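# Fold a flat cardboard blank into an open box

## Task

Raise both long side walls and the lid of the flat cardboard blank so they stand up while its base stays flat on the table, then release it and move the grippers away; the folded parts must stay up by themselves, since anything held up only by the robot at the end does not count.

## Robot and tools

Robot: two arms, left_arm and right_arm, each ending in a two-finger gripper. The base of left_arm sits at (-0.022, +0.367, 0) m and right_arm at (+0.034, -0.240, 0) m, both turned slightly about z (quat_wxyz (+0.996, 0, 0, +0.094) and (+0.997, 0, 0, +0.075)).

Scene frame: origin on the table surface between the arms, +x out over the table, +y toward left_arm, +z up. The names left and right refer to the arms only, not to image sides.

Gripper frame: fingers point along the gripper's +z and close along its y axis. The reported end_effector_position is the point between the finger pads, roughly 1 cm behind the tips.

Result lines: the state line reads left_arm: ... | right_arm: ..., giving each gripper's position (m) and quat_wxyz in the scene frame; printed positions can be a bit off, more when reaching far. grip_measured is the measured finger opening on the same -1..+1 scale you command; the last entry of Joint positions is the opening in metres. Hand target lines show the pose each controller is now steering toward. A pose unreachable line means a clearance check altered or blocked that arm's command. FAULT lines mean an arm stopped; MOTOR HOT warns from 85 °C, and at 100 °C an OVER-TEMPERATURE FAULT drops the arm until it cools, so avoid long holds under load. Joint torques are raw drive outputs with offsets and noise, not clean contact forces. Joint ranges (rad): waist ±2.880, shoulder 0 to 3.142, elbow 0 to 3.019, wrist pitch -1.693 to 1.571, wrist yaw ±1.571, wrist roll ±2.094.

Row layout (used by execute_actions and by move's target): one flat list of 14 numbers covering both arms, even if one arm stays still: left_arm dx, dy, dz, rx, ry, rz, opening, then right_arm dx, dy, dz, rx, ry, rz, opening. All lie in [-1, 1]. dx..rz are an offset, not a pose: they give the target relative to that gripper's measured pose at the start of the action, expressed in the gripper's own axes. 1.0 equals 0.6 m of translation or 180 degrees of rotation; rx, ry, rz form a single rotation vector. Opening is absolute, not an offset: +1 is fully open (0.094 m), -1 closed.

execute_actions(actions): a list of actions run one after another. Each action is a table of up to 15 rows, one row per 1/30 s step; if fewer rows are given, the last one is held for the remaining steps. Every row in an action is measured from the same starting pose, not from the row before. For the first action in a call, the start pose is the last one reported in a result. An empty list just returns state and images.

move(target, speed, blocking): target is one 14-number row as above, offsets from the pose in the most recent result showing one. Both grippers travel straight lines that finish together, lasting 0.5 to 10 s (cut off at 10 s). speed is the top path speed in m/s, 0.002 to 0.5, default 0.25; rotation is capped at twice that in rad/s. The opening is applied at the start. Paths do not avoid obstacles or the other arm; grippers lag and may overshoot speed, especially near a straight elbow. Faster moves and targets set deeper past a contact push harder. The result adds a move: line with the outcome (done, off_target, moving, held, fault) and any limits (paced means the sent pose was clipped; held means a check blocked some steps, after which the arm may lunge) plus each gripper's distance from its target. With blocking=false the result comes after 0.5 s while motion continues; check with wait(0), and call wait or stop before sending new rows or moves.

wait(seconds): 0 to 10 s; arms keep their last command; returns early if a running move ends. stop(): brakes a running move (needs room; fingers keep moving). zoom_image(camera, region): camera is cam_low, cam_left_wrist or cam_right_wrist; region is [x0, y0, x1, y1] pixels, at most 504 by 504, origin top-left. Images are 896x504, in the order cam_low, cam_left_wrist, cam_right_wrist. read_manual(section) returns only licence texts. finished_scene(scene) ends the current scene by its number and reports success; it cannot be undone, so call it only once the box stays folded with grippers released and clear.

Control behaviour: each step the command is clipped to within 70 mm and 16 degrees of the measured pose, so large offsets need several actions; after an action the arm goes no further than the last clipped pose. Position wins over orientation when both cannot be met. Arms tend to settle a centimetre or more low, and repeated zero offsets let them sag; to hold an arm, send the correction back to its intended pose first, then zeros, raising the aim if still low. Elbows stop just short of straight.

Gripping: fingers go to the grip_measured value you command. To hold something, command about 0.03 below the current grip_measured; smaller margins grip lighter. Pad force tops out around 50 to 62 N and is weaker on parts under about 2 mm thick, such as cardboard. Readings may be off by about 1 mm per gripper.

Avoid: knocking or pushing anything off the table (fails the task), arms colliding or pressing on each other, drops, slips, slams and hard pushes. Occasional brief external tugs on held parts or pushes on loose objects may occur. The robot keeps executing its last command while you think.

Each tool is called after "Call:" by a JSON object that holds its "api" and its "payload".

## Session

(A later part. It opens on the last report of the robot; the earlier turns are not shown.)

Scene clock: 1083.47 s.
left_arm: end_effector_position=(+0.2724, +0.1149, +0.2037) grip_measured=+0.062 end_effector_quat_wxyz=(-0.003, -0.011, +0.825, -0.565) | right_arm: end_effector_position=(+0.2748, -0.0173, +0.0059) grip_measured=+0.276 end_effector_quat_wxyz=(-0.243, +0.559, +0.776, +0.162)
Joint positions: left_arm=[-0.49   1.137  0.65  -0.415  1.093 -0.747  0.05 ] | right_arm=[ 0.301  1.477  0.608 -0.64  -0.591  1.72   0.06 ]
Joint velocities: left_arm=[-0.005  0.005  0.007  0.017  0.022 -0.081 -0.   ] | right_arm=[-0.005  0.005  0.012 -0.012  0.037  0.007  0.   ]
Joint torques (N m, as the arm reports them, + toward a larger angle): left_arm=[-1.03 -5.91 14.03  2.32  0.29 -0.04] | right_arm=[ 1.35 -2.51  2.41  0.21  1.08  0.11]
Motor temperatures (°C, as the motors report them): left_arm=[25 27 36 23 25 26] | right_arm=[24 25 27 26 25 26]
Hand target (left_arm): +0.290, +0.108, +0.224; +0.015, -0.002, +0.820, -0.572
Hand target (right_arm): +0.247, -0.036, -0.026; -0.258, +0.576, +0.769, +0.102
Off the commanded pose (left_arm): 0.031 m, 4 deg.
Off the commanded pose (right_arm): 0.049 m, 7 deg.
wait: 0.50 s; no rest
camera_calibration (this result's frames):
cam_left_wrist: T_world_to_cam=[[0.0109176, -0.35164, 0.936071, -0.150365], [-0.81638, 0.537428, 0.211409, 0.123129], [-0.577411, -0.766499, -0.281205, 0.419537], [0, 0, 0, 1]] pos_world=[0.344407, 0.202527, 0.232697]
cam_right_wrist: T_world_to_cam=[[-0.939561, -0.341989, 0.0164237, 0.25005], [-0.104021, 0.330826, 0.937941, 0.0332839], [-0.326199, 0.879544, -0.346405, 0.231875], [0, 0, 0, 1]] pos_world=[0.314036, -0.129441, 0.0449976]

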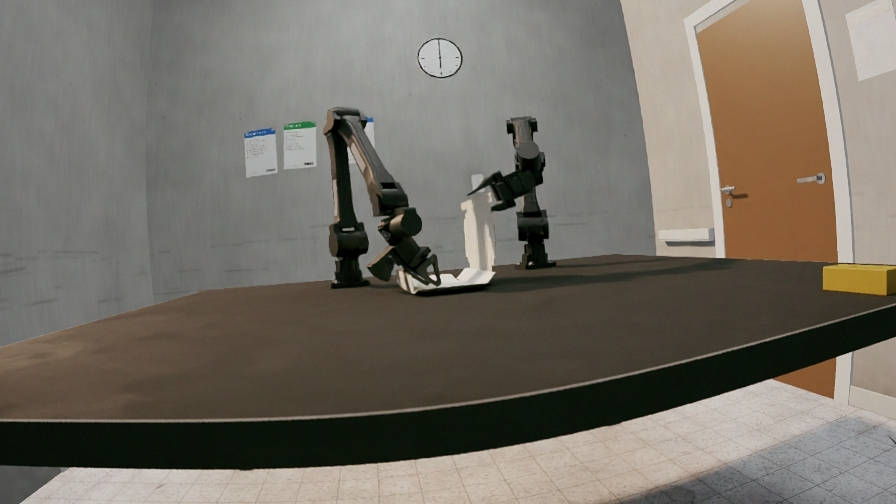

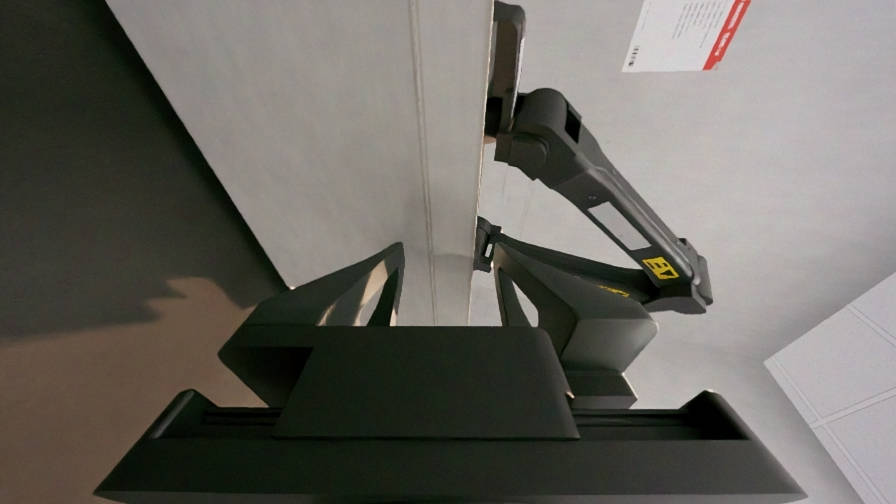

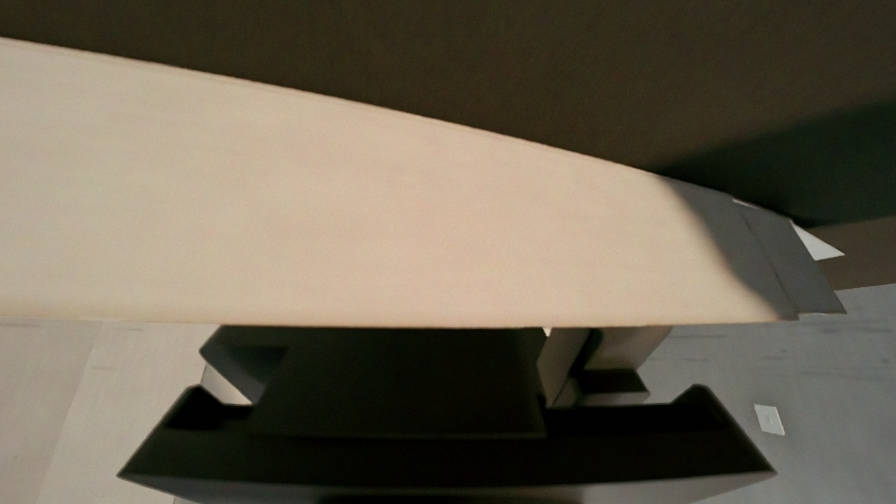

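Call:
{"api": "execute_actions", "payload": {"actions": [[[-0.0131,-0.0201,0.0012,0.0033,-0.0029,0.0086,0.1,-0.049,-0.048,0.045,0.031,-0.015,0.022,0.277],[-0.0132,-0.0215,0.0065,0.0049,-0.0027,0.0082,0.15,-0.049,-0.048,0.045,0.031,-0.015,0.022,0.277],[-0.0133,-0.0235,0.0139,0.0072,-0.0025,0.0076,0.2,-0.049,-0.048,0.045,0.031,-0.015,0.022,0.277],[-0.0135,-0.0258,0.0224,0.0098,-0.0023,0.0068,0.25,-0.049,-0.048,0.045,0.031,-0.015,0.022,0.277],[-0.0136,-0.028,0.0308,0.0124,-0.002,0.0061,0.3,-0.049,-0.048,0.045,0.031,-0.015,0.022,0.277],[-0.0138,-0.0306,0.0403,0.0153,-0.0018,0.0053,0.35,-0.049,-0.048,0.045,0.031,-0.015,0.022,0.277],[-0.014,-0.0331,0.0499,0.0182,-0.0015,0.0045,0.4,-0.049,-0.048,0.045,0.031,-0.015,0.022,0.277],[-0.0142,-0.0356,0.0594,0.0211,-0.0012,0.0037,0.45,-0.049,-0.048,0.045,0.031,-0.015,0.022,0.277],[-0.0144,-0.0382,0.0689,0.024,-0.001,0.0029,0.489,-0.049,-0.048,0.045,0.031,-0.015,0.022,0.277],[-0.0145,-0.0404,0.0773,0.0266,-0.0007,0.0022,0.489,-0.049,-0.048,0.045,0.031,-0.015,0.022,0.277],[-0.0147,-0.0427,0.0858,0.0292,-0.0005,0.0014,0.489,-0.049,-0.048,0.045,0.031,-0.015,0.022,0.277],[-0.0148,-0.0444,0.0921,0.0312,-0.0003,0.0009,0.489,-0.049,-0.048,0.045,0.031,-0.015,0.022,0.277],[-0.0149,-0.0458,0.0974,0.0328,-0.0002,0.0005,0.489,-0.049,-0.048,0.045,0.031,-0.015,0.022,0.277],[-0.015,-0.0466,0.1006,0.0338,-0.0001,0.0002,0.489,-0.049,-0.048,0.045,0.031,-0.015,0.022,0.277],[-0.015,-0.0472,0.1027,0.0344,0,0,0.489,-0.049,-0.048,0.045,0.031,-0.015,0.022,0.277]]]}}

Call:
{"api": "wait", "payload": {"seconds": 0.5}}

Call:
{"api": "zoom_image", "payload": {"camera": "cam_low", "region": [370, 150, 630, 310]}}

Scene clock: 1119.37 s.
left_arm: end_effector_position=(+0.2820, +0.0560, +0.2147) grip_measured=+0.487 end_effector_quat_wxyz=(+0.014, +0.017, +0.800, -0.600) | right_arm: end_effector_position=(+0.2748, -0.0173, +0.0059) grip_measured=+0.276 end_effector_quat_wxyz=(-0.243, +0.559, +0.776, +0.162)
Joint positions: left_arm=[-0.635  1.215  0.648 -0.025  1.044 -1.     0.07 ] | right_arm=[ 0.301  1.477  0.608 -0.64  -0.591  1.72   0.06 ]
Joint velocities: left_arm=[-0.239  0.23  -0.046  0.75  -0.066 -0.579 -0.001] | right_arm=[ 0.005 -0.005  0.007  0.002  0.007  0.007 -0.   ]
Joint torques (N m, as the arm reports them, + toward a larger angle): left_arm=[-1.57 -6.93  8.27  2.22  0.08 -0.01] | right_arm=[ 1.36 -2.54  2.42  0.2   1.08  0.11]
Motor temperatures (°C, as the motors report them): left_arm=[25 27 37 23 24 26] | right_arm=[24 25 26 26 25 26]
Hand target (left_arm): +0.281, +0.048, +0.209; -0.006, -0.007, +0.796, -0.605
Hand target (right_arm): +0.247, -0.036, -0.026; -0.258, +0.576, +0.769, +0.102
Off the commanded pose (left_arm): 0.011 m, 4 deg.
Off the commanded pose (right_arm): 0.049 m, 7 deg.
camera_calibration (this result's frames):
cam_left_wrist: T_world_to_cam=[[-0.0553151, -0.270465, 0.961139, -0.172669], [-0.811887, 0.572501, 0.114377, 0.177914], [-0.581188, -0.77401, -0.251255, 0.378086], [0, 0, 0, 1]] pos_world=[0.354634, 0.144085, 0.240605]
cam_right_wrist: T_world_to_cam=[[-0.939561, -0.341989, 0.0164237, 0.25005], [-0.104021, 0.330826, 0.937941, 0.0332839], [-0.326199, 0.879544, -0.346405, 0.231875], [0, 0, 0, 1]] pos_world=[0.314036, -0.129441, 0.0449976]

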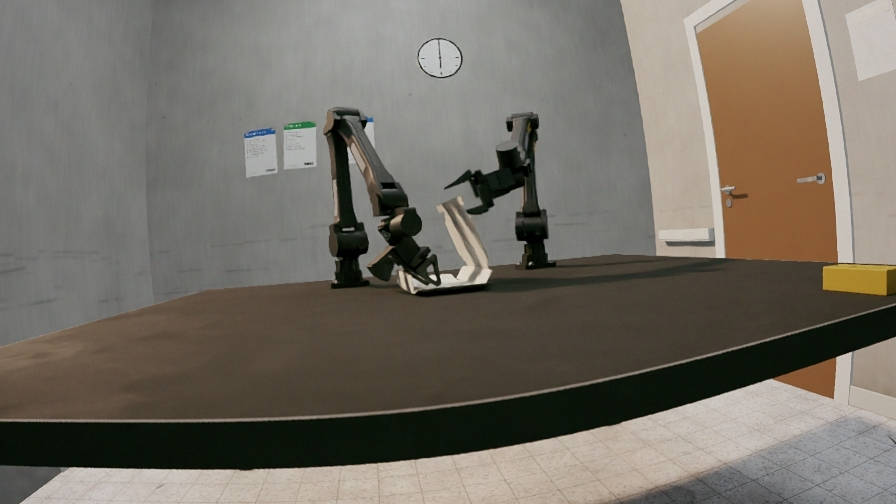

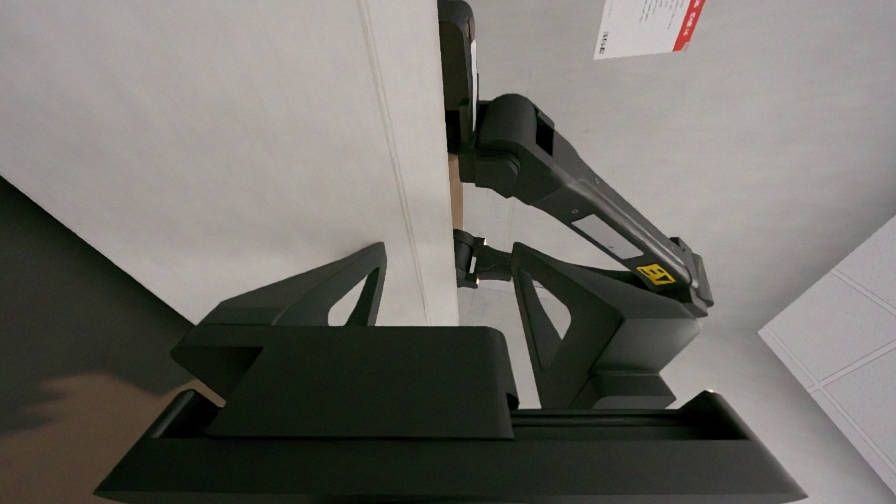

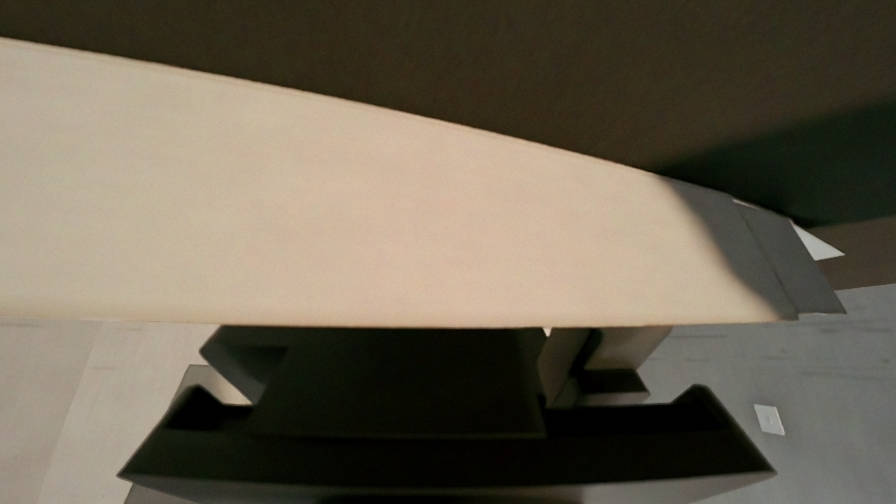

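Scene clock: 1119.87 s.
left_arm: end_effector_position=(+0.2831, +0.0515, +0.2129) grip_measured=+0.487 end_effector_quat_wxyz=(-0.001, -0.005, +0.797, -0.604) | right_arm: end_effector_position=(+0.2748, -0.0173, +0.0059) grip_measured=+0.276 end_effector_quat_wxyz=(-0.243, +0.559, +0.776, +0.162)
Joint positions: left_arm=[-0.644  1.229  0.643  0.025  1.04  -1.082  0.07 ] | right_arm=[ 0.301  1.477  0.608 -0.64  -0.591  1.72   0.06 ]
Joint velocities: left_arm=[-0.005 -0.005  0.017 -0.007 -0.037  0.007 -0.001] | right_arm=[-0.015 -0.005 -0.007 -0.002 -0.022 -0.051  0.   ]
Joint torques (N m, as the arm reports them, + toward a larger angle): left_arm=[-1.86 -6.89  8.61  2.6   0.06 -0.1 ] | right_arm=[ 1.34 -2.53  2.41  0.2   1.08  0.11]
Motor temperatures (°C, as the motors report them): left_arm=[25 27 37 24 24 26] | right_arm=[24 25 26 26 25 26]
Hand target (left_arm): +0.281, +0.049, +0.209; -0.006, -0.007, +0.796, -0.605
Hand target (right_arm): +0.247, -0.036, -0.026; -0.258, +0.576, +0.769, +0.102
Off the commanded pose (left_arm): 0.007 m, 1 deg.
Off the commanded pose (right_arm): 0.049 m, 7 deg.
wait: 0.50 s; at rest by 0.47 s
camera_calibration (this result's frames):
cam_left_wrist: T_world_to_cam=[[-0.00212884, -0.260288, 0.965529, -0.188593], [-0.814448, 0.560686, 0.149355, 0.175425], [-0.580233, -0.786054, -0.213185, 0.367032], [0, 0, 0, 1]] pos_world=[0.355437, 0.14106, 0.234137]
cam_right_wrist: T_world_to_cam=[[-0.939561, -0.341989, 0.0164237, 0.25005], [-0.104021, 0.330826, 0.937941, 0.0332839], [-0.326199, 0.879544, -0.346405, 0.231875], [0, 0, 0, 1]] pos_world=[0.314036, -0.129441, 0.0449976]

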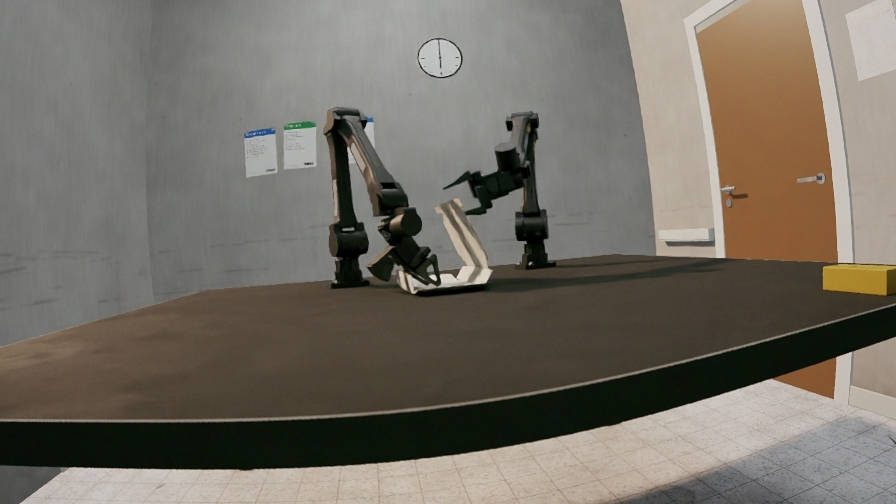

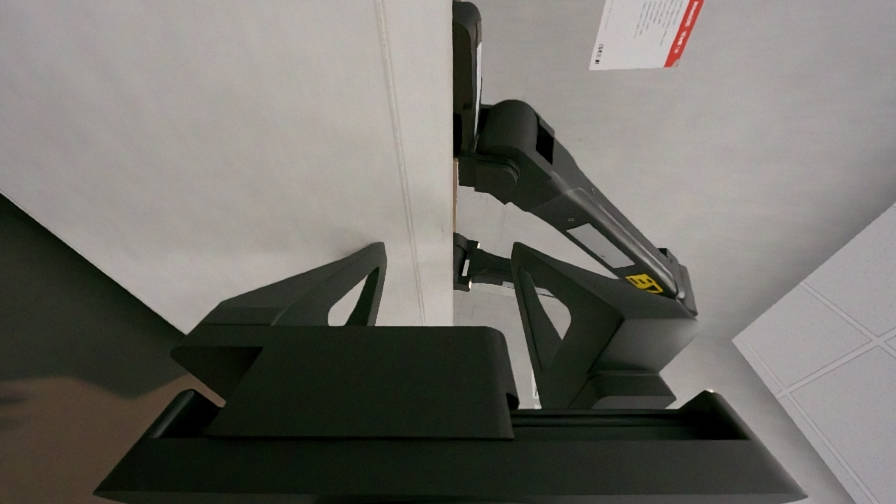

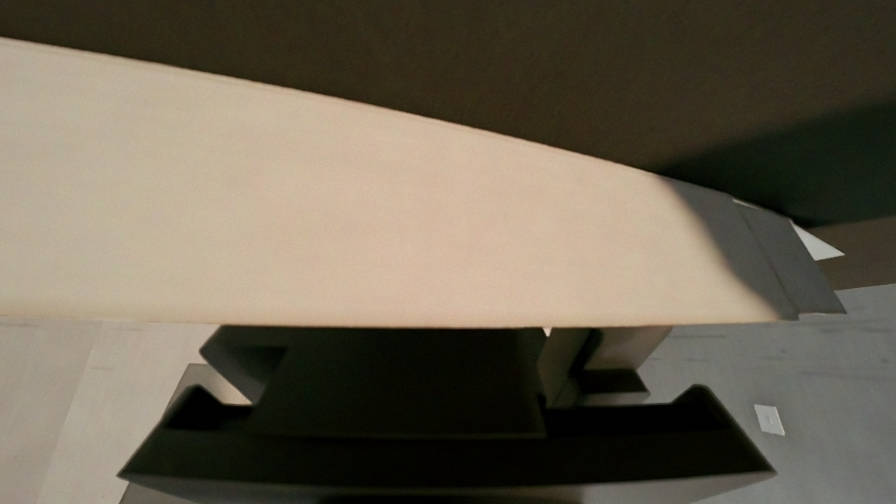

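Region (370, 150, 630, 310) of cam_low's 896x504 image, scaled by 1.938, with more detail than that image has; it fills the top 310 rows of this view, and the rest is white.

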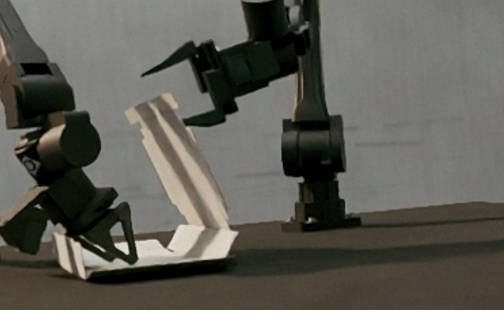

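Call:
{"api": "execute_actions", "payload": {"actions": [[[-0.0005,0.0035,0.0095,0,0,0,0.489,-0.049,-0.048,0.045,0.031,-0.015,0.022,0.277],[-0.0005,0.0107,0.0112,0,0,0,0.489,-0.049,-0.048,0.045,0.031,-0.015,0.022,0.277],[-0.0006,0.0209,0.0132,0,0,0,0.489,-0.049,-0.048,0.045,0.031,-0.015,0.022,0.277],[-0.0006,0.0328,0.0151,0,0,0,0.489,-0.049,-0.048,0.045,0.031,-0.015,0.022,0.277],[-0.0006,0.0447,0.0164,0,0,0,0.489,-0.049,-0.048,0.045,0.031,-0.015,0.022,0.277],[-0.0005,0.0584,0.0171,0,0,0,0.35,-0.049,-0.048,0.045,0.031,-0.015,0.022,0.277],[-0.0004,0.0723,0.0172,0,0,0,0.21,-0.049,-0.048,0.045,0.031,-0.015,0.022,0.277],[-0.0003,0.0863,0.0166,0,0,0,0.07,-0.049,-0.048,0.045,0.031,-0.015,0.022,0.277],[-0.0001,0.1005,0.0153,0,0,0,-0.07,-0.049,-0.048,0.045,0.031,-0.015,0.022,0.277],[0,0.1133,0.0135,0,0,0,-0.21,-0.049,-0.048,0.045,0.031,-0.015,0.022,0.277],[0.0002,0.1263,0.0111,0,0,0,-0.35,-0.049,-0.048,0.045,0.031,-0.015,0.022,0.277],[0.0004,0.1362,0.009,0,0,0,-0.49,-0.049,-0.048,0.045,0.031,-0.015,0.022,0.277],[0.0006,0.1444,0.0071,0,0,0,-0.63,-0.049,-0.048,0.045,0.031,-0.015,0.022,0.277],[0.0007,0.1493,0.0058,0,0,0,-0.77,-0.049,-0.048,0.045,0.031,-0.015,0.022,0.277],[0.0008,0.1527,0.0048,0,0,0,-0.9,-0.049,-0.048,0.045,0.031,-0.015,0.022,0.277]]]}}

Call:
{"api": "wait", "payload": {"seconds": 0.4}}

Call:
{"api": "zoom_image", "payload": {"camera": "cam_low", "region": [370, 150, 630, 310]}}

Scene clock: 1153.90 s.
left_arm: end_effector_position=(+0.2757, +0.0673, +0.1323) grip_measured=-0.831 end_effector_quat_wxyz=(-0.019, -0.015, +0.800, -0.600) | right_arm: end_effector_position=(+0.2748, -0.0173, +0.0059) grip_measured=+0.276 end_effector_quat_wxyz=(-0.243, +0.559, +0.776, +0.162)
Joint positions: left_arm=[-0.608  1.394  0.528  0.231  1.079 -1.046  0.008] | right_arm=[ 0.301  1.477  0.608 -0.64  -0.591  1.719  0.06 ]
Joint velocities: left_arm=[ 0.239  0.435 -0.183  0.261  0.11   0.125 -0.136] | right_arm=[-0.005 -0.015 -0.017 -0.002 -0.037  0.007 -0.001]
Joint torques (N m, as the arm reports them, + toward a larger angle): left_arm=[-0.16 -8.46  7.77  2.45  0.47  0.25] | right_arm=[ 1.31 -2.52  2.4   0.21  1.08  0.12]
Motor temperatures (°C, as the motors report them): left_arm=[25 27 34 24 24 26] | right_arm=[24 25 26 26 25 26]
Hand target (left_arm): +0.282, +0.073, +0.125; -0.002, -0.005, +0.798, -0.603
Hand target (right_arm): +0.247, -0.036, -0.026; -0.258, +0.576, +0.769, +0.102
Off the commanded pose (left_arm): 0.012 m, 2 deg.
Off the commanded pose (right_arm): 0.049 m, 7 deg.
camera_calibration (this result's frames):
cam_left_wrist: T_world_to_cam=[[0.0354946, -0.270925, 0.961946, -0.115859], [-0.803832, 0.564181, 0.188558, 0.164182], [-0.593797, -0.779935, -0.197753, 0.359278], [0, 0, 0, 1]] pos_world=[0.349425, 0.156196, 0.151541]
cam_right_wrist: T_world_to_cam=[[-0.939456, -0.342287, 0.0162104, 0.250017], [-0.104313, 0.330723, 0.937945, 0.0333623], [-0.326408, 0.879467, -0.346405, 0.231931], [0, 0, 0, 1]] pos_world=[0.314064, -0.129432, 0.0449971]

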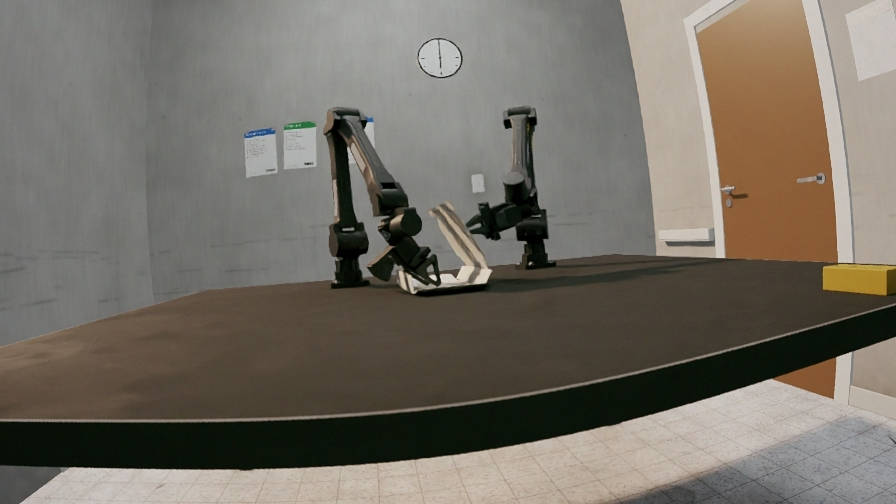

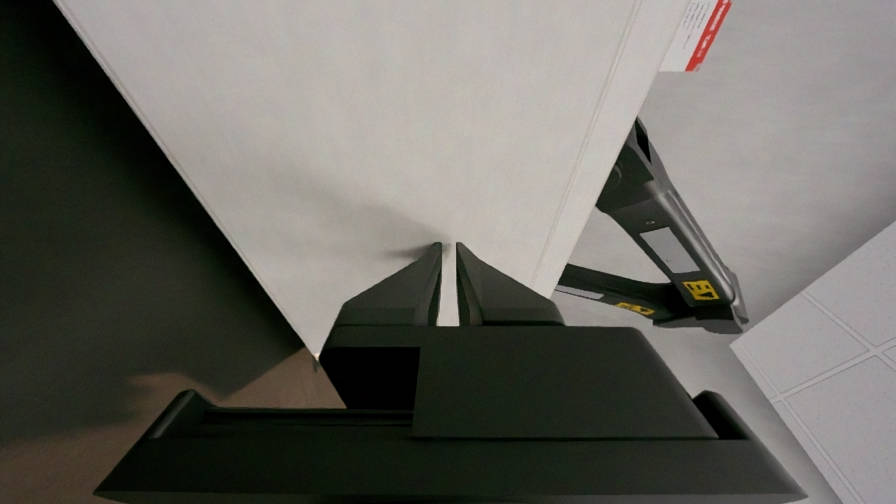

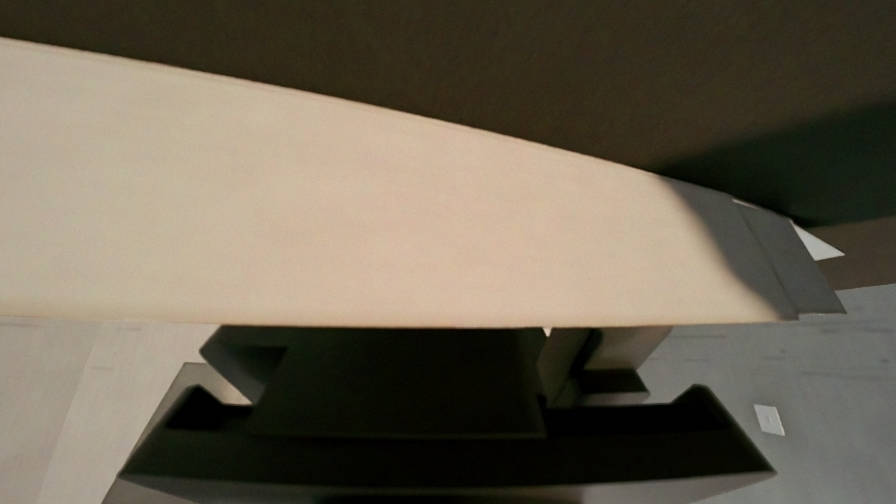

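Scene clock: 1154.30 s.
left_arm: end_effector_position=(+0.2787, +0.0728, +0.1227) grip_measured=-0.898 end_effector_quat_wxyz=(-0.014, -0.016, +0.801, -0.599) | right_arm: end_effector_position=(+0.2748, -0.0173, +0.0059) grip_measured=+0.276 end_effector_quat_wxyz=(-0.243, +0.559, +0.776, +0.162)
Joint positions: left_arm=[-0.592  1.419  0.519  0.252  1.084 -1.025  0.005] | right_arm=[ 0.301  1.477  0.608 -0.64  -0.591  1.719  0.06 ]
Joint velocities: left_arm=[-0.005  0.005  0.002 -0.007 -0.081  0.081  0.   ] | right_arm=[-0.005 -0.005 -0.002 -0.002 -0.037 -0.051  0.001]
Joint torques (N m, as the arm reports them, + toward a larger angle): left_arm=[-0.79 -8.33  7.26  2.64  0.35  0.22] | right_arm=[ 1.31 -2.56  2.41  0.2   1.08  0.11]
Motor temperatures (°C, as the motors report them): left_arm=[25 27 34 24 24 26] | right_arm=[24 25 26 26 25 26]
Hand target (left_arm): +0.282, +0.073, +0.125; -0.002, -0.005, +0.798, -0.603
Hand target (right_arm): +0.247, -0.036, -0.026; -0.258, +0.576, +0.769, +0.102
Off the commanded pose (left_arm): 0.003 m, 2 deg.
Off the commanded pose (right_arm): 0.049 m, 7 deg.
wait: 0.40 s; at rest by 0.37 s
camera_calibration (this result's frames):
cam_left_wrist: T_world_to_cam=[[0.0306218, -0.272951, 0.96154, -0.103681], [-0.809271, 0.557834, 0.184124, 0.167815], [-0.586637, -0.783785, -0.20381, 0.36247], [0, 0, 0, 1]] pos_world=[0.351621, 0.162186, 0.142669]
cam_right_wrist: T_world_to_cam=[[-0.939456, -0.342287, 0.0162104, 0.250017], [-0.104313, 0.330723, 0.937945, 0.0333623], [-0.326408, 0.879467, -0.346405, 0.231931], [0, 0, 0, 1]] pos_world=[0.314064, -0.129432, 0.0449971]

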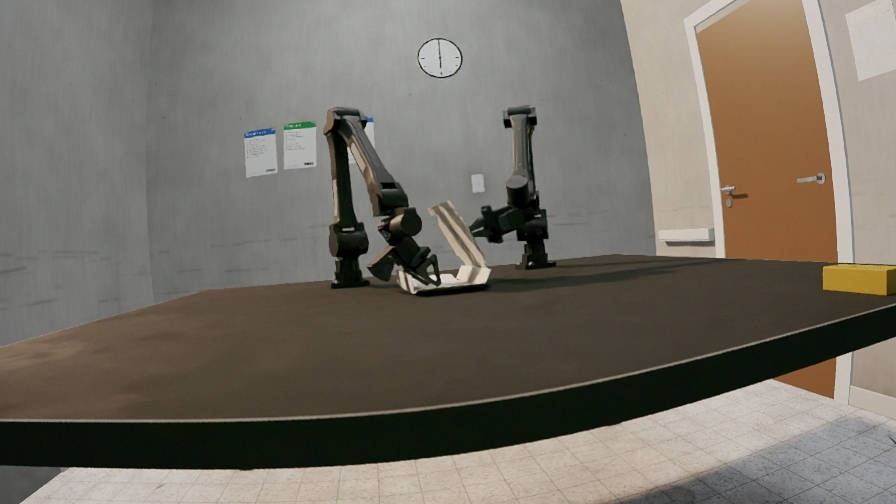

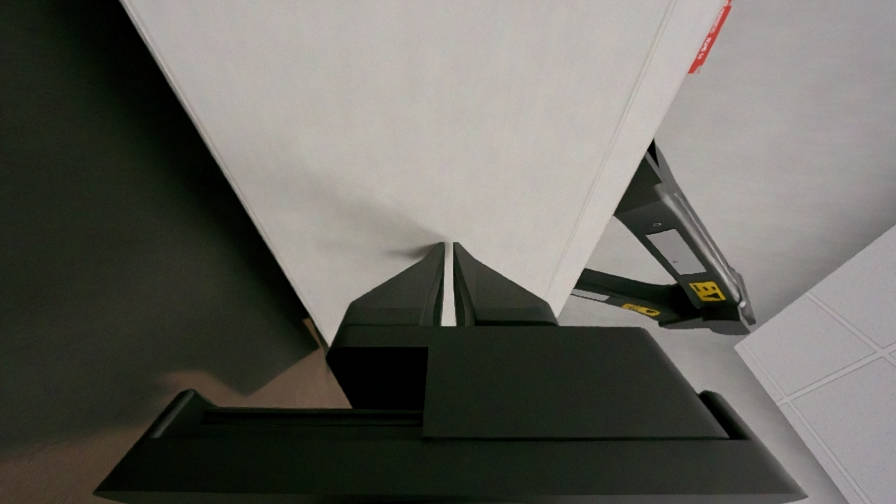

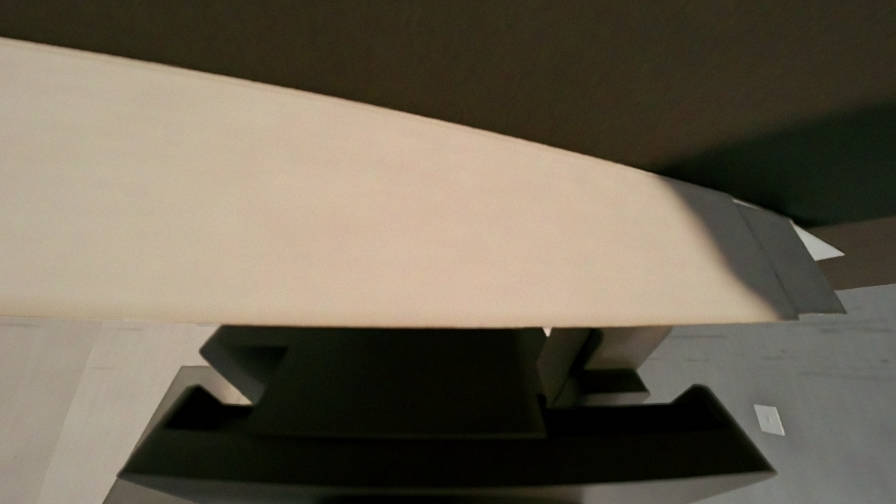

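Region (370, 150, 630, 310) of cam_low's 896x504 image, scaled by 1.938, with more detail than that image has; it fills the top 310 rows of this view, and the rest is white.

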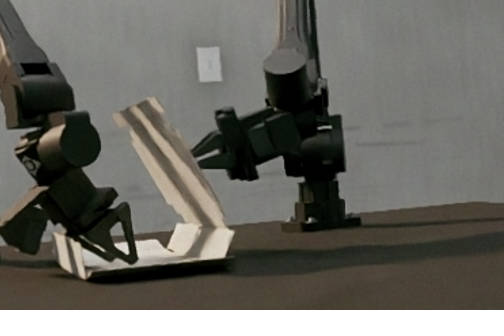

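Call:
{"api": "execute_actions", "payload": {"actions": [[[-0.0003,0.0065,-0.0029,-0.003,-0.0008,0.0002,-0.95,-0.049,-0.048,0.045,0.031,-0.015,0.022,0.277],[-0.0007,0.0146,-0.0061,-0.0068,-0.0018,0.0005,-1,-0.049,-0.048,0.045,0.031,-0.015,0.022,0.277],[-0.0013,0.0257,-0.01,-0.012,-0.0032,0.0009,-1,-0.049,-0.048,0.045,0.031,-0.015,0.022,0.277],[-0.0022,0.038,-0.0135,-0.018,-0.0048,0.0014,-1,-0.049,-0.048,0.045,0.031,-0.015,0.022,0.277],[-0.003,0.0501,-0.0161,-0.024,-0.0065,0.0018,-1,-0.049,-0.048,0.045,0.031,-0.015,0.022,0.277],[-0.0039,0.0633,-0.0178,-0.0308,-0.0083,0.0023,-1,-0.048,-0.0486,0.0458,0.0314,-0.015,0.0214,0.277],[-0.0051,0.0762,-0.0183,-0.0375,-0.0101,0.0029,-1,-0.047,-0.0493,0.0465,0.0319,-0.015,0.0208,0.277],[-0.0062,0.0888,-0.0174,-0.0443,-0.0119,0.0034,-1,-0.046,-0.0499,0.0473,0.0323,-0.015,0.0201,0.277],[-0.0073,0.1009,-0.0153,-0.051,-0.0137,0.0039,-1,-0.045,-0.0505,0.048,0.0328,-0.015,0.0195,0.277],[-0.0084,0.1114,-0.0125,-0.057,-0.0154,0.0043,-1,-0.044,-0.0511,0.0488,0.0332,-0.015,0.0189,0.277],[-0.0096,0.1216,-0.0086,-0.063,-0.017,0.0048,-1,-0.043,-0.0518,0.0495,0.0336,-0.015,0.0183,0.277],[-0.0105,0.1291,-0.0052,-0.0675,-0.0182,0.0051,-1,-0.042,-0.0524,0.0503,0.0341,-0.015,0.0176,0.277],[-0.0113,0.1352,-0.0018,-0.0713,-0.0192,0.0054,-1,-0.041,-0.053,0.051,0.0345,-0.015,0.017,0.277],[-0.0117,0.1388,0.0004,-0.0735,-0.0198,0.0056,-1,-0.041,-0.053,0.051,0.0345,-0.015,0.017,0.277],[-0.0121,0.1411,0.002,-0.075,-0.0202,0.0057,-1,-0.041,-0.053,0.051,0.0345,-0.015,0.017,0.277]]]}}

Call:
{"api": "wait", "payload": {"seconds": 0.4}}

Call:
{"api": "zoom_image", "payload": {"camera": "cam_low", "region": [370, 150, 630, 310]}}

Scene clock: 1200.77 s.
left_arm: end_effector_position=(+0.2895, +0.1010, +0.0578) grip_measured=-0.998 end_effector_quat_wxyz=(+0.022, -0.044, +0.857, -0.513) | right_arm: end_effector_position=(+0.2748, -0.0173, +0.0059) grip_measured=+0.276 end_effector_quat_wxyz=(-0.243, +0.559, +0.776, +0.162)
Joint positions: left_arm=[-0.556  1.491  0.51   0.104  0.908 -0.82   0.   ] | right_arm=[ 0.301  1.477  0.608 -0.64  -0.591  1.719  0.06 ]
Joint velocities: left_arm=[ 0.005  0.308 -0.002  0.002 -0.212  0.198  0.   ] | right_arm=[-0.005 -0.015 -0.022  0.012  0.007  0.007  0.   ]
Joint torques (N m, as the arm reports them, + toward a larger angle): left_arm=[-2.77 -7.48  6.25  1.26  0.    0.26] | right_arm=[ 2.56 -2.56  2.33  0.17  1.07  0.1 ]
Motor temperatures (°C, as the motors report them): left_arm=[25 28 33 24 24 26] | right_arm=[24 25 26 26 25 26]
Hand target (left_arm): +0.282, +0.097, +0.042; +0.016, -0.026, +0.865, -0.500
Hand target (right_arm): +0.243, -0.033, -0.026; -0.259, +0.568, +0.775, +0.100
Off the commanded pose (left_arm): 0.019 m, 3 deg.
Off the commanded pose (right_arm): 0.051 m, 7 deg.
camera_calibration (this result's frames):
cam_left_wrist: T_world_to_cam=[[0.0395952, -0.462545, 0.885711, -0.0129985], [-0.857135, 0.439864, 0.268028, 0.193765], [-0.513568, -0.769787, -0.379047, 0.365271], [0, 0, 0, 1]] pos_world=[0.354189, 0.189938, 0.0980333]
cam_right_wrist: T_world_to_cam=[[-0.93935, -0.342585, 0.0159971, 0.249984], [-0.104605, 0.33062, 0.937949, 0.0334407], [-0.326617, 0.879389, -0.346404, 0.231987], [0, 0, 0, 1]] pos_world=[0.314092, -0.129422, 0.0449965]

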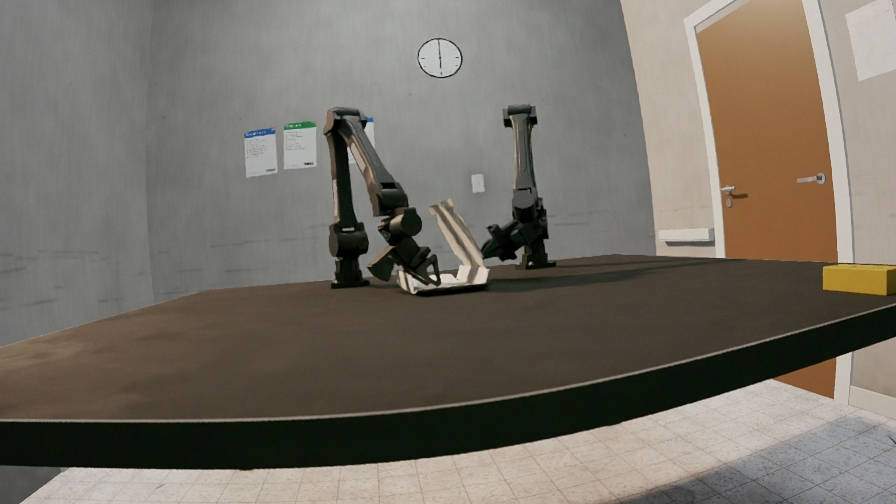

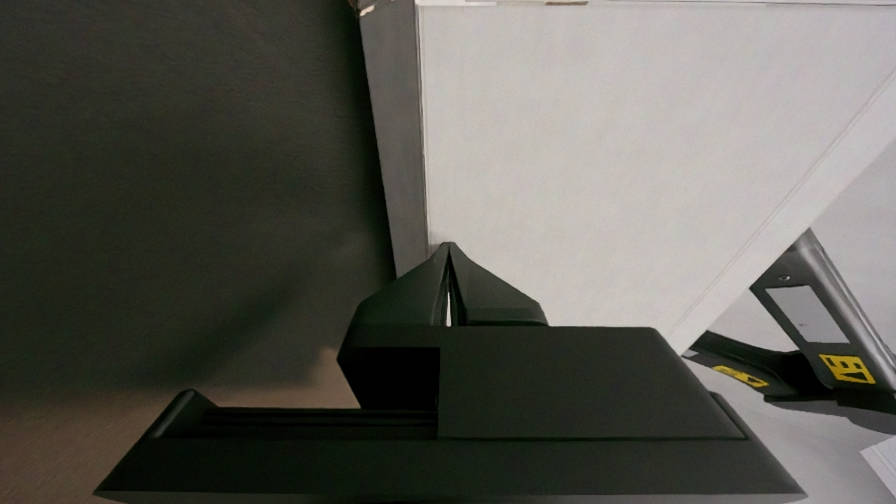

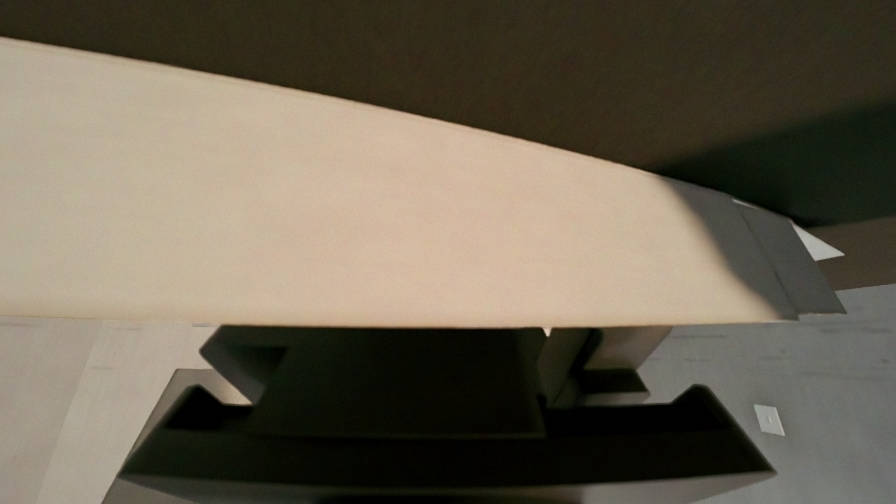

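Scene clock: 1201.17 s.
left_arm: end_effector_position=(+0.2894, +0.1029, +0.0475) grip_measured=-0.998 end_effector_quat_wxyz=(+0.025, -0.038, +0.863, -0.503) | right_arm: end_effector_position=(+0.2748, -0.0173, +0.0059) grip_measured=+0.276 end_effector_quat_wxyz=(-0.243, +0.559, +0.776, +0.162)
Joint positions: left_arm=[-0.556  1.514  0.51   0.101  0.893 -0.787  0.   ] | right_arm=[ 0.301  1.477  0.608 -0.64  -0.591  1.719  0.06 ]
Joint velocities: left_arm=[-0.005 -0.015 -0.002 -0.027  0.037 -0.007  0.   ] | right_arm=[-0.015 -0.005  0.002 -0.012  0.037 -0.066 -0.   ]
Joint torques (N m, as the arm reports them, + toward a larger angle): left_arm=[-2.63 -7.92  6.29  1.3   0.35  0.23] | right_arm=[ 2.57 -2.58  2.33  0.18  1.07  0.1 ]
Motor temperatures (°C, as the motors report them): left_arm=[25 28 33 24 24 26] | right_arm=[24 25 26 26 25 26]
Hand target (left_arm): +0.282, +0.097, +0.042; +0.016, -0.026, +0.865, -0.500
Hand target (right_arm): +0.243, -0.033, -0.026; -0.259, +0.568, +0.775, +0.100
Off the commanded pose (left_arm): 0.012 m, 2 deg.
Off the commanded pose (right_arm): 0.051 m, 7 deg.
wait: 0.40 s; at rest by 0.30 s
camera_calibration (this result's frames):
cam_left_wrist: T_world_to_cam=[[0.0287161, -0.48322, 0.875028, 0.00275938], [-0.856969, 0.438732, 0.270406, 0.195511], [-0.514568, -0.757637, -0.401506, 0.36282], [0, 0, 0, 1]] pos_world=[0.354163, 0.190442, 0.0903924]
cam_right_wrist: T_world_to_cam=[[-0.93935, -0.342585, 0.0159971, 0.249984], [-0.104605, 0.33062, 0.937949, 0.0334407], [-0.326617, 0.879389, -0.346404, 0.231987], [0, 0, 0, 1]] pos_world=[0.314092, -0.129422, 0.0449965]

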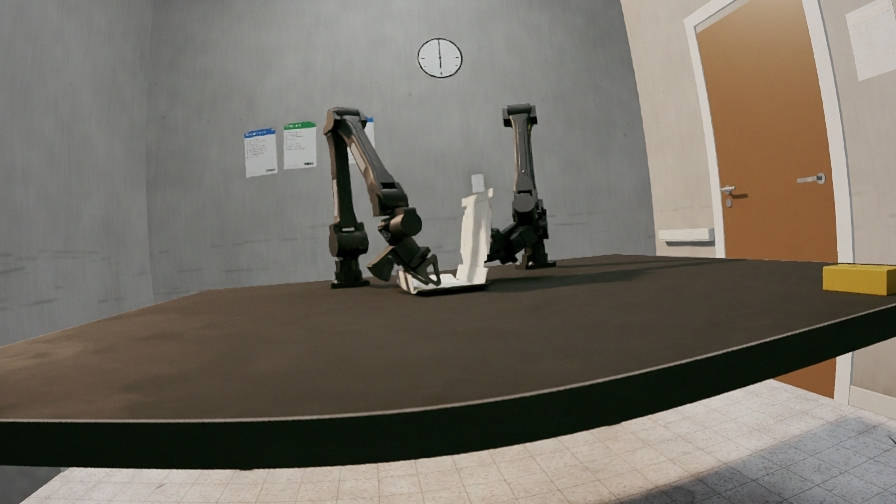

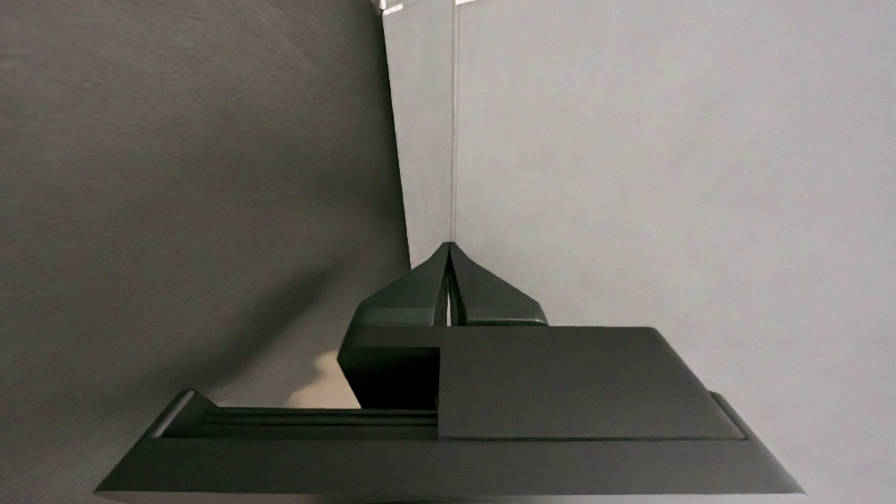

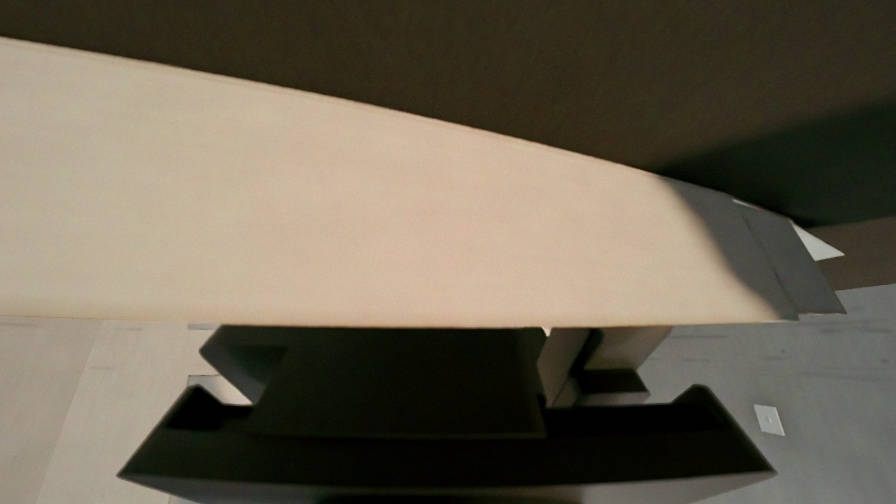

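Region (370, 150, 630, 310) of cam_low's 896x504 image, scaled by 1.938, with more detail than that image has; it fills the top 310 rows of this view, and the rest is white.

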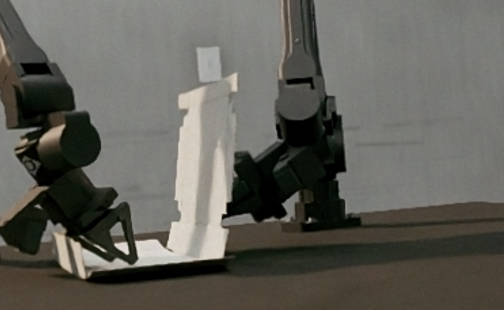

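Call:
{"api": "execute_actions", "payload": {"actions": []}}

Scene clock: 1212.57 s.
left_arm: end_effector_position=(+0.2894, +0.1029, +0.0475) grip_measured=-0.998 end_effector_quat_wxyz=(+0.026, -0.038, +0.863, -0.503) | right_arm: end_effector_position=(+0.2748, -0.0173, +0.0059) grip_measured=+0.276 end_effector_quat_wxyz=(-0.243, +0.559, +0.776, +0.162)
Joint positions: left_arm=[-0.556  1.514  0.51   0.101  0.893 -0.785  0.   ] | right_arm=[ 0.301  1.477  0.608 -0.64  -0.591  1.719  0.06 ]
Joint velocities: left_arm=[-0.005  0.005 -0.007 -0.007 -0.037  0.11  -0.   ] | right_arm=[-0.005  0.005 -0.017 -0.007  0.037  0.007  0.001]
Joint torques (N m, as the arm reports them, + toward a larger angle): left_arm=[-2.61 -7.72  6.33  1.28  0.35  0.24] | right_arm=[ 2.54 -2.61  2.34  0.17  1.07  0.1 ]
Motor temperatures (°C, as the motors report them): left_arm=[25 28 33 24 24 26] | right_arm=[24 25 26 26 25 26]
Hand target (left_arm): +0.282, +0.097, +0.042; +0.016, -0.027, +0.865, -0.500
Hand target (right_arm): +0.243, -0.033, -0.026; -0.259, +0.568, +0.775, +0.100
Off the commanded pose (left_arm): 0.012 m, 2 deg.
Off the commanded pose (right_arm): 0.051 m, 7 deg.
camera_calibration (this result's frames):
cam_left_wrist: T_world_to_cam=[[0.026816, -0.483383, 0.874998, 0.00332737], [-0.857002, 0.439494, 0.269058, 0.195506], [-0.514615, -0.75709, -0.402475, 0.362823], [0, 0, 0, 1]] pos_world=[0.354174, 0.190375, 0.0905132]
cam_right_wrist: T_world_to_cam=[[-0.93935, -0.342585, 0.0159971, 0.249984], [-0.104605, 0.33062, 0.937949, 0.0334407], [-0.326617, 0.879389, -0.346404, 0.231987], [0, 0, 0, 1]] pos_world=[0.314092, -0.129422, 0.0449965]

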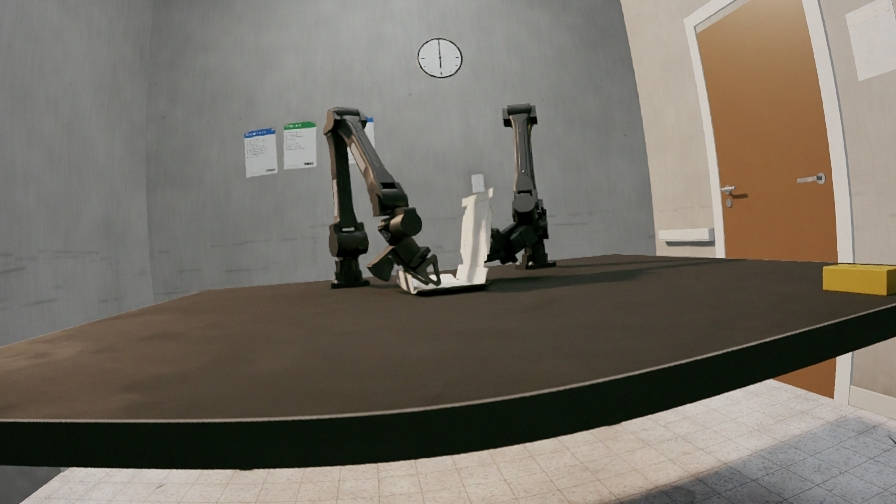

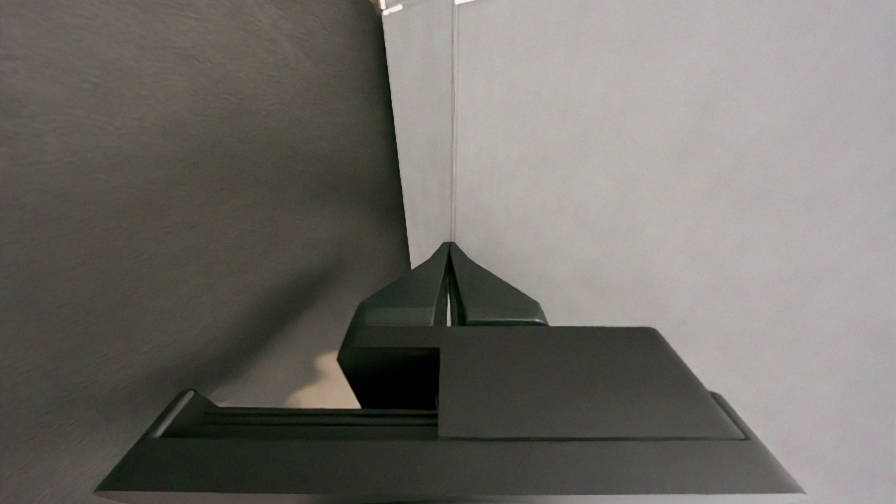

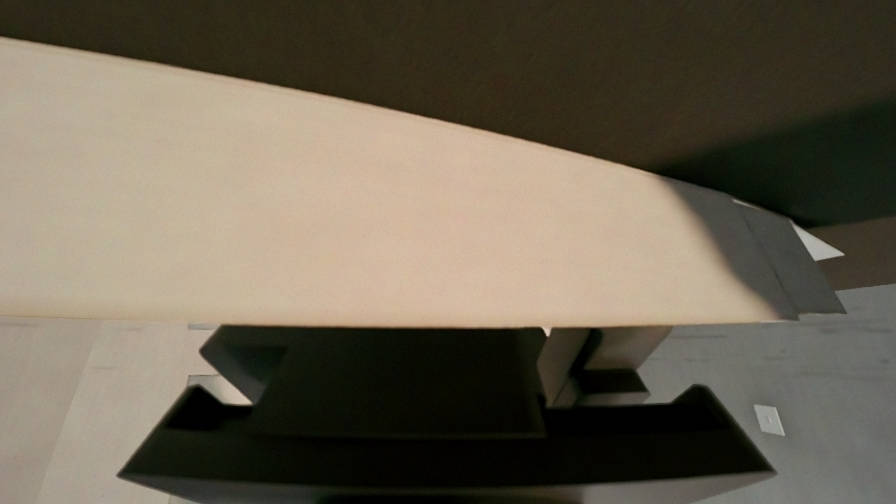

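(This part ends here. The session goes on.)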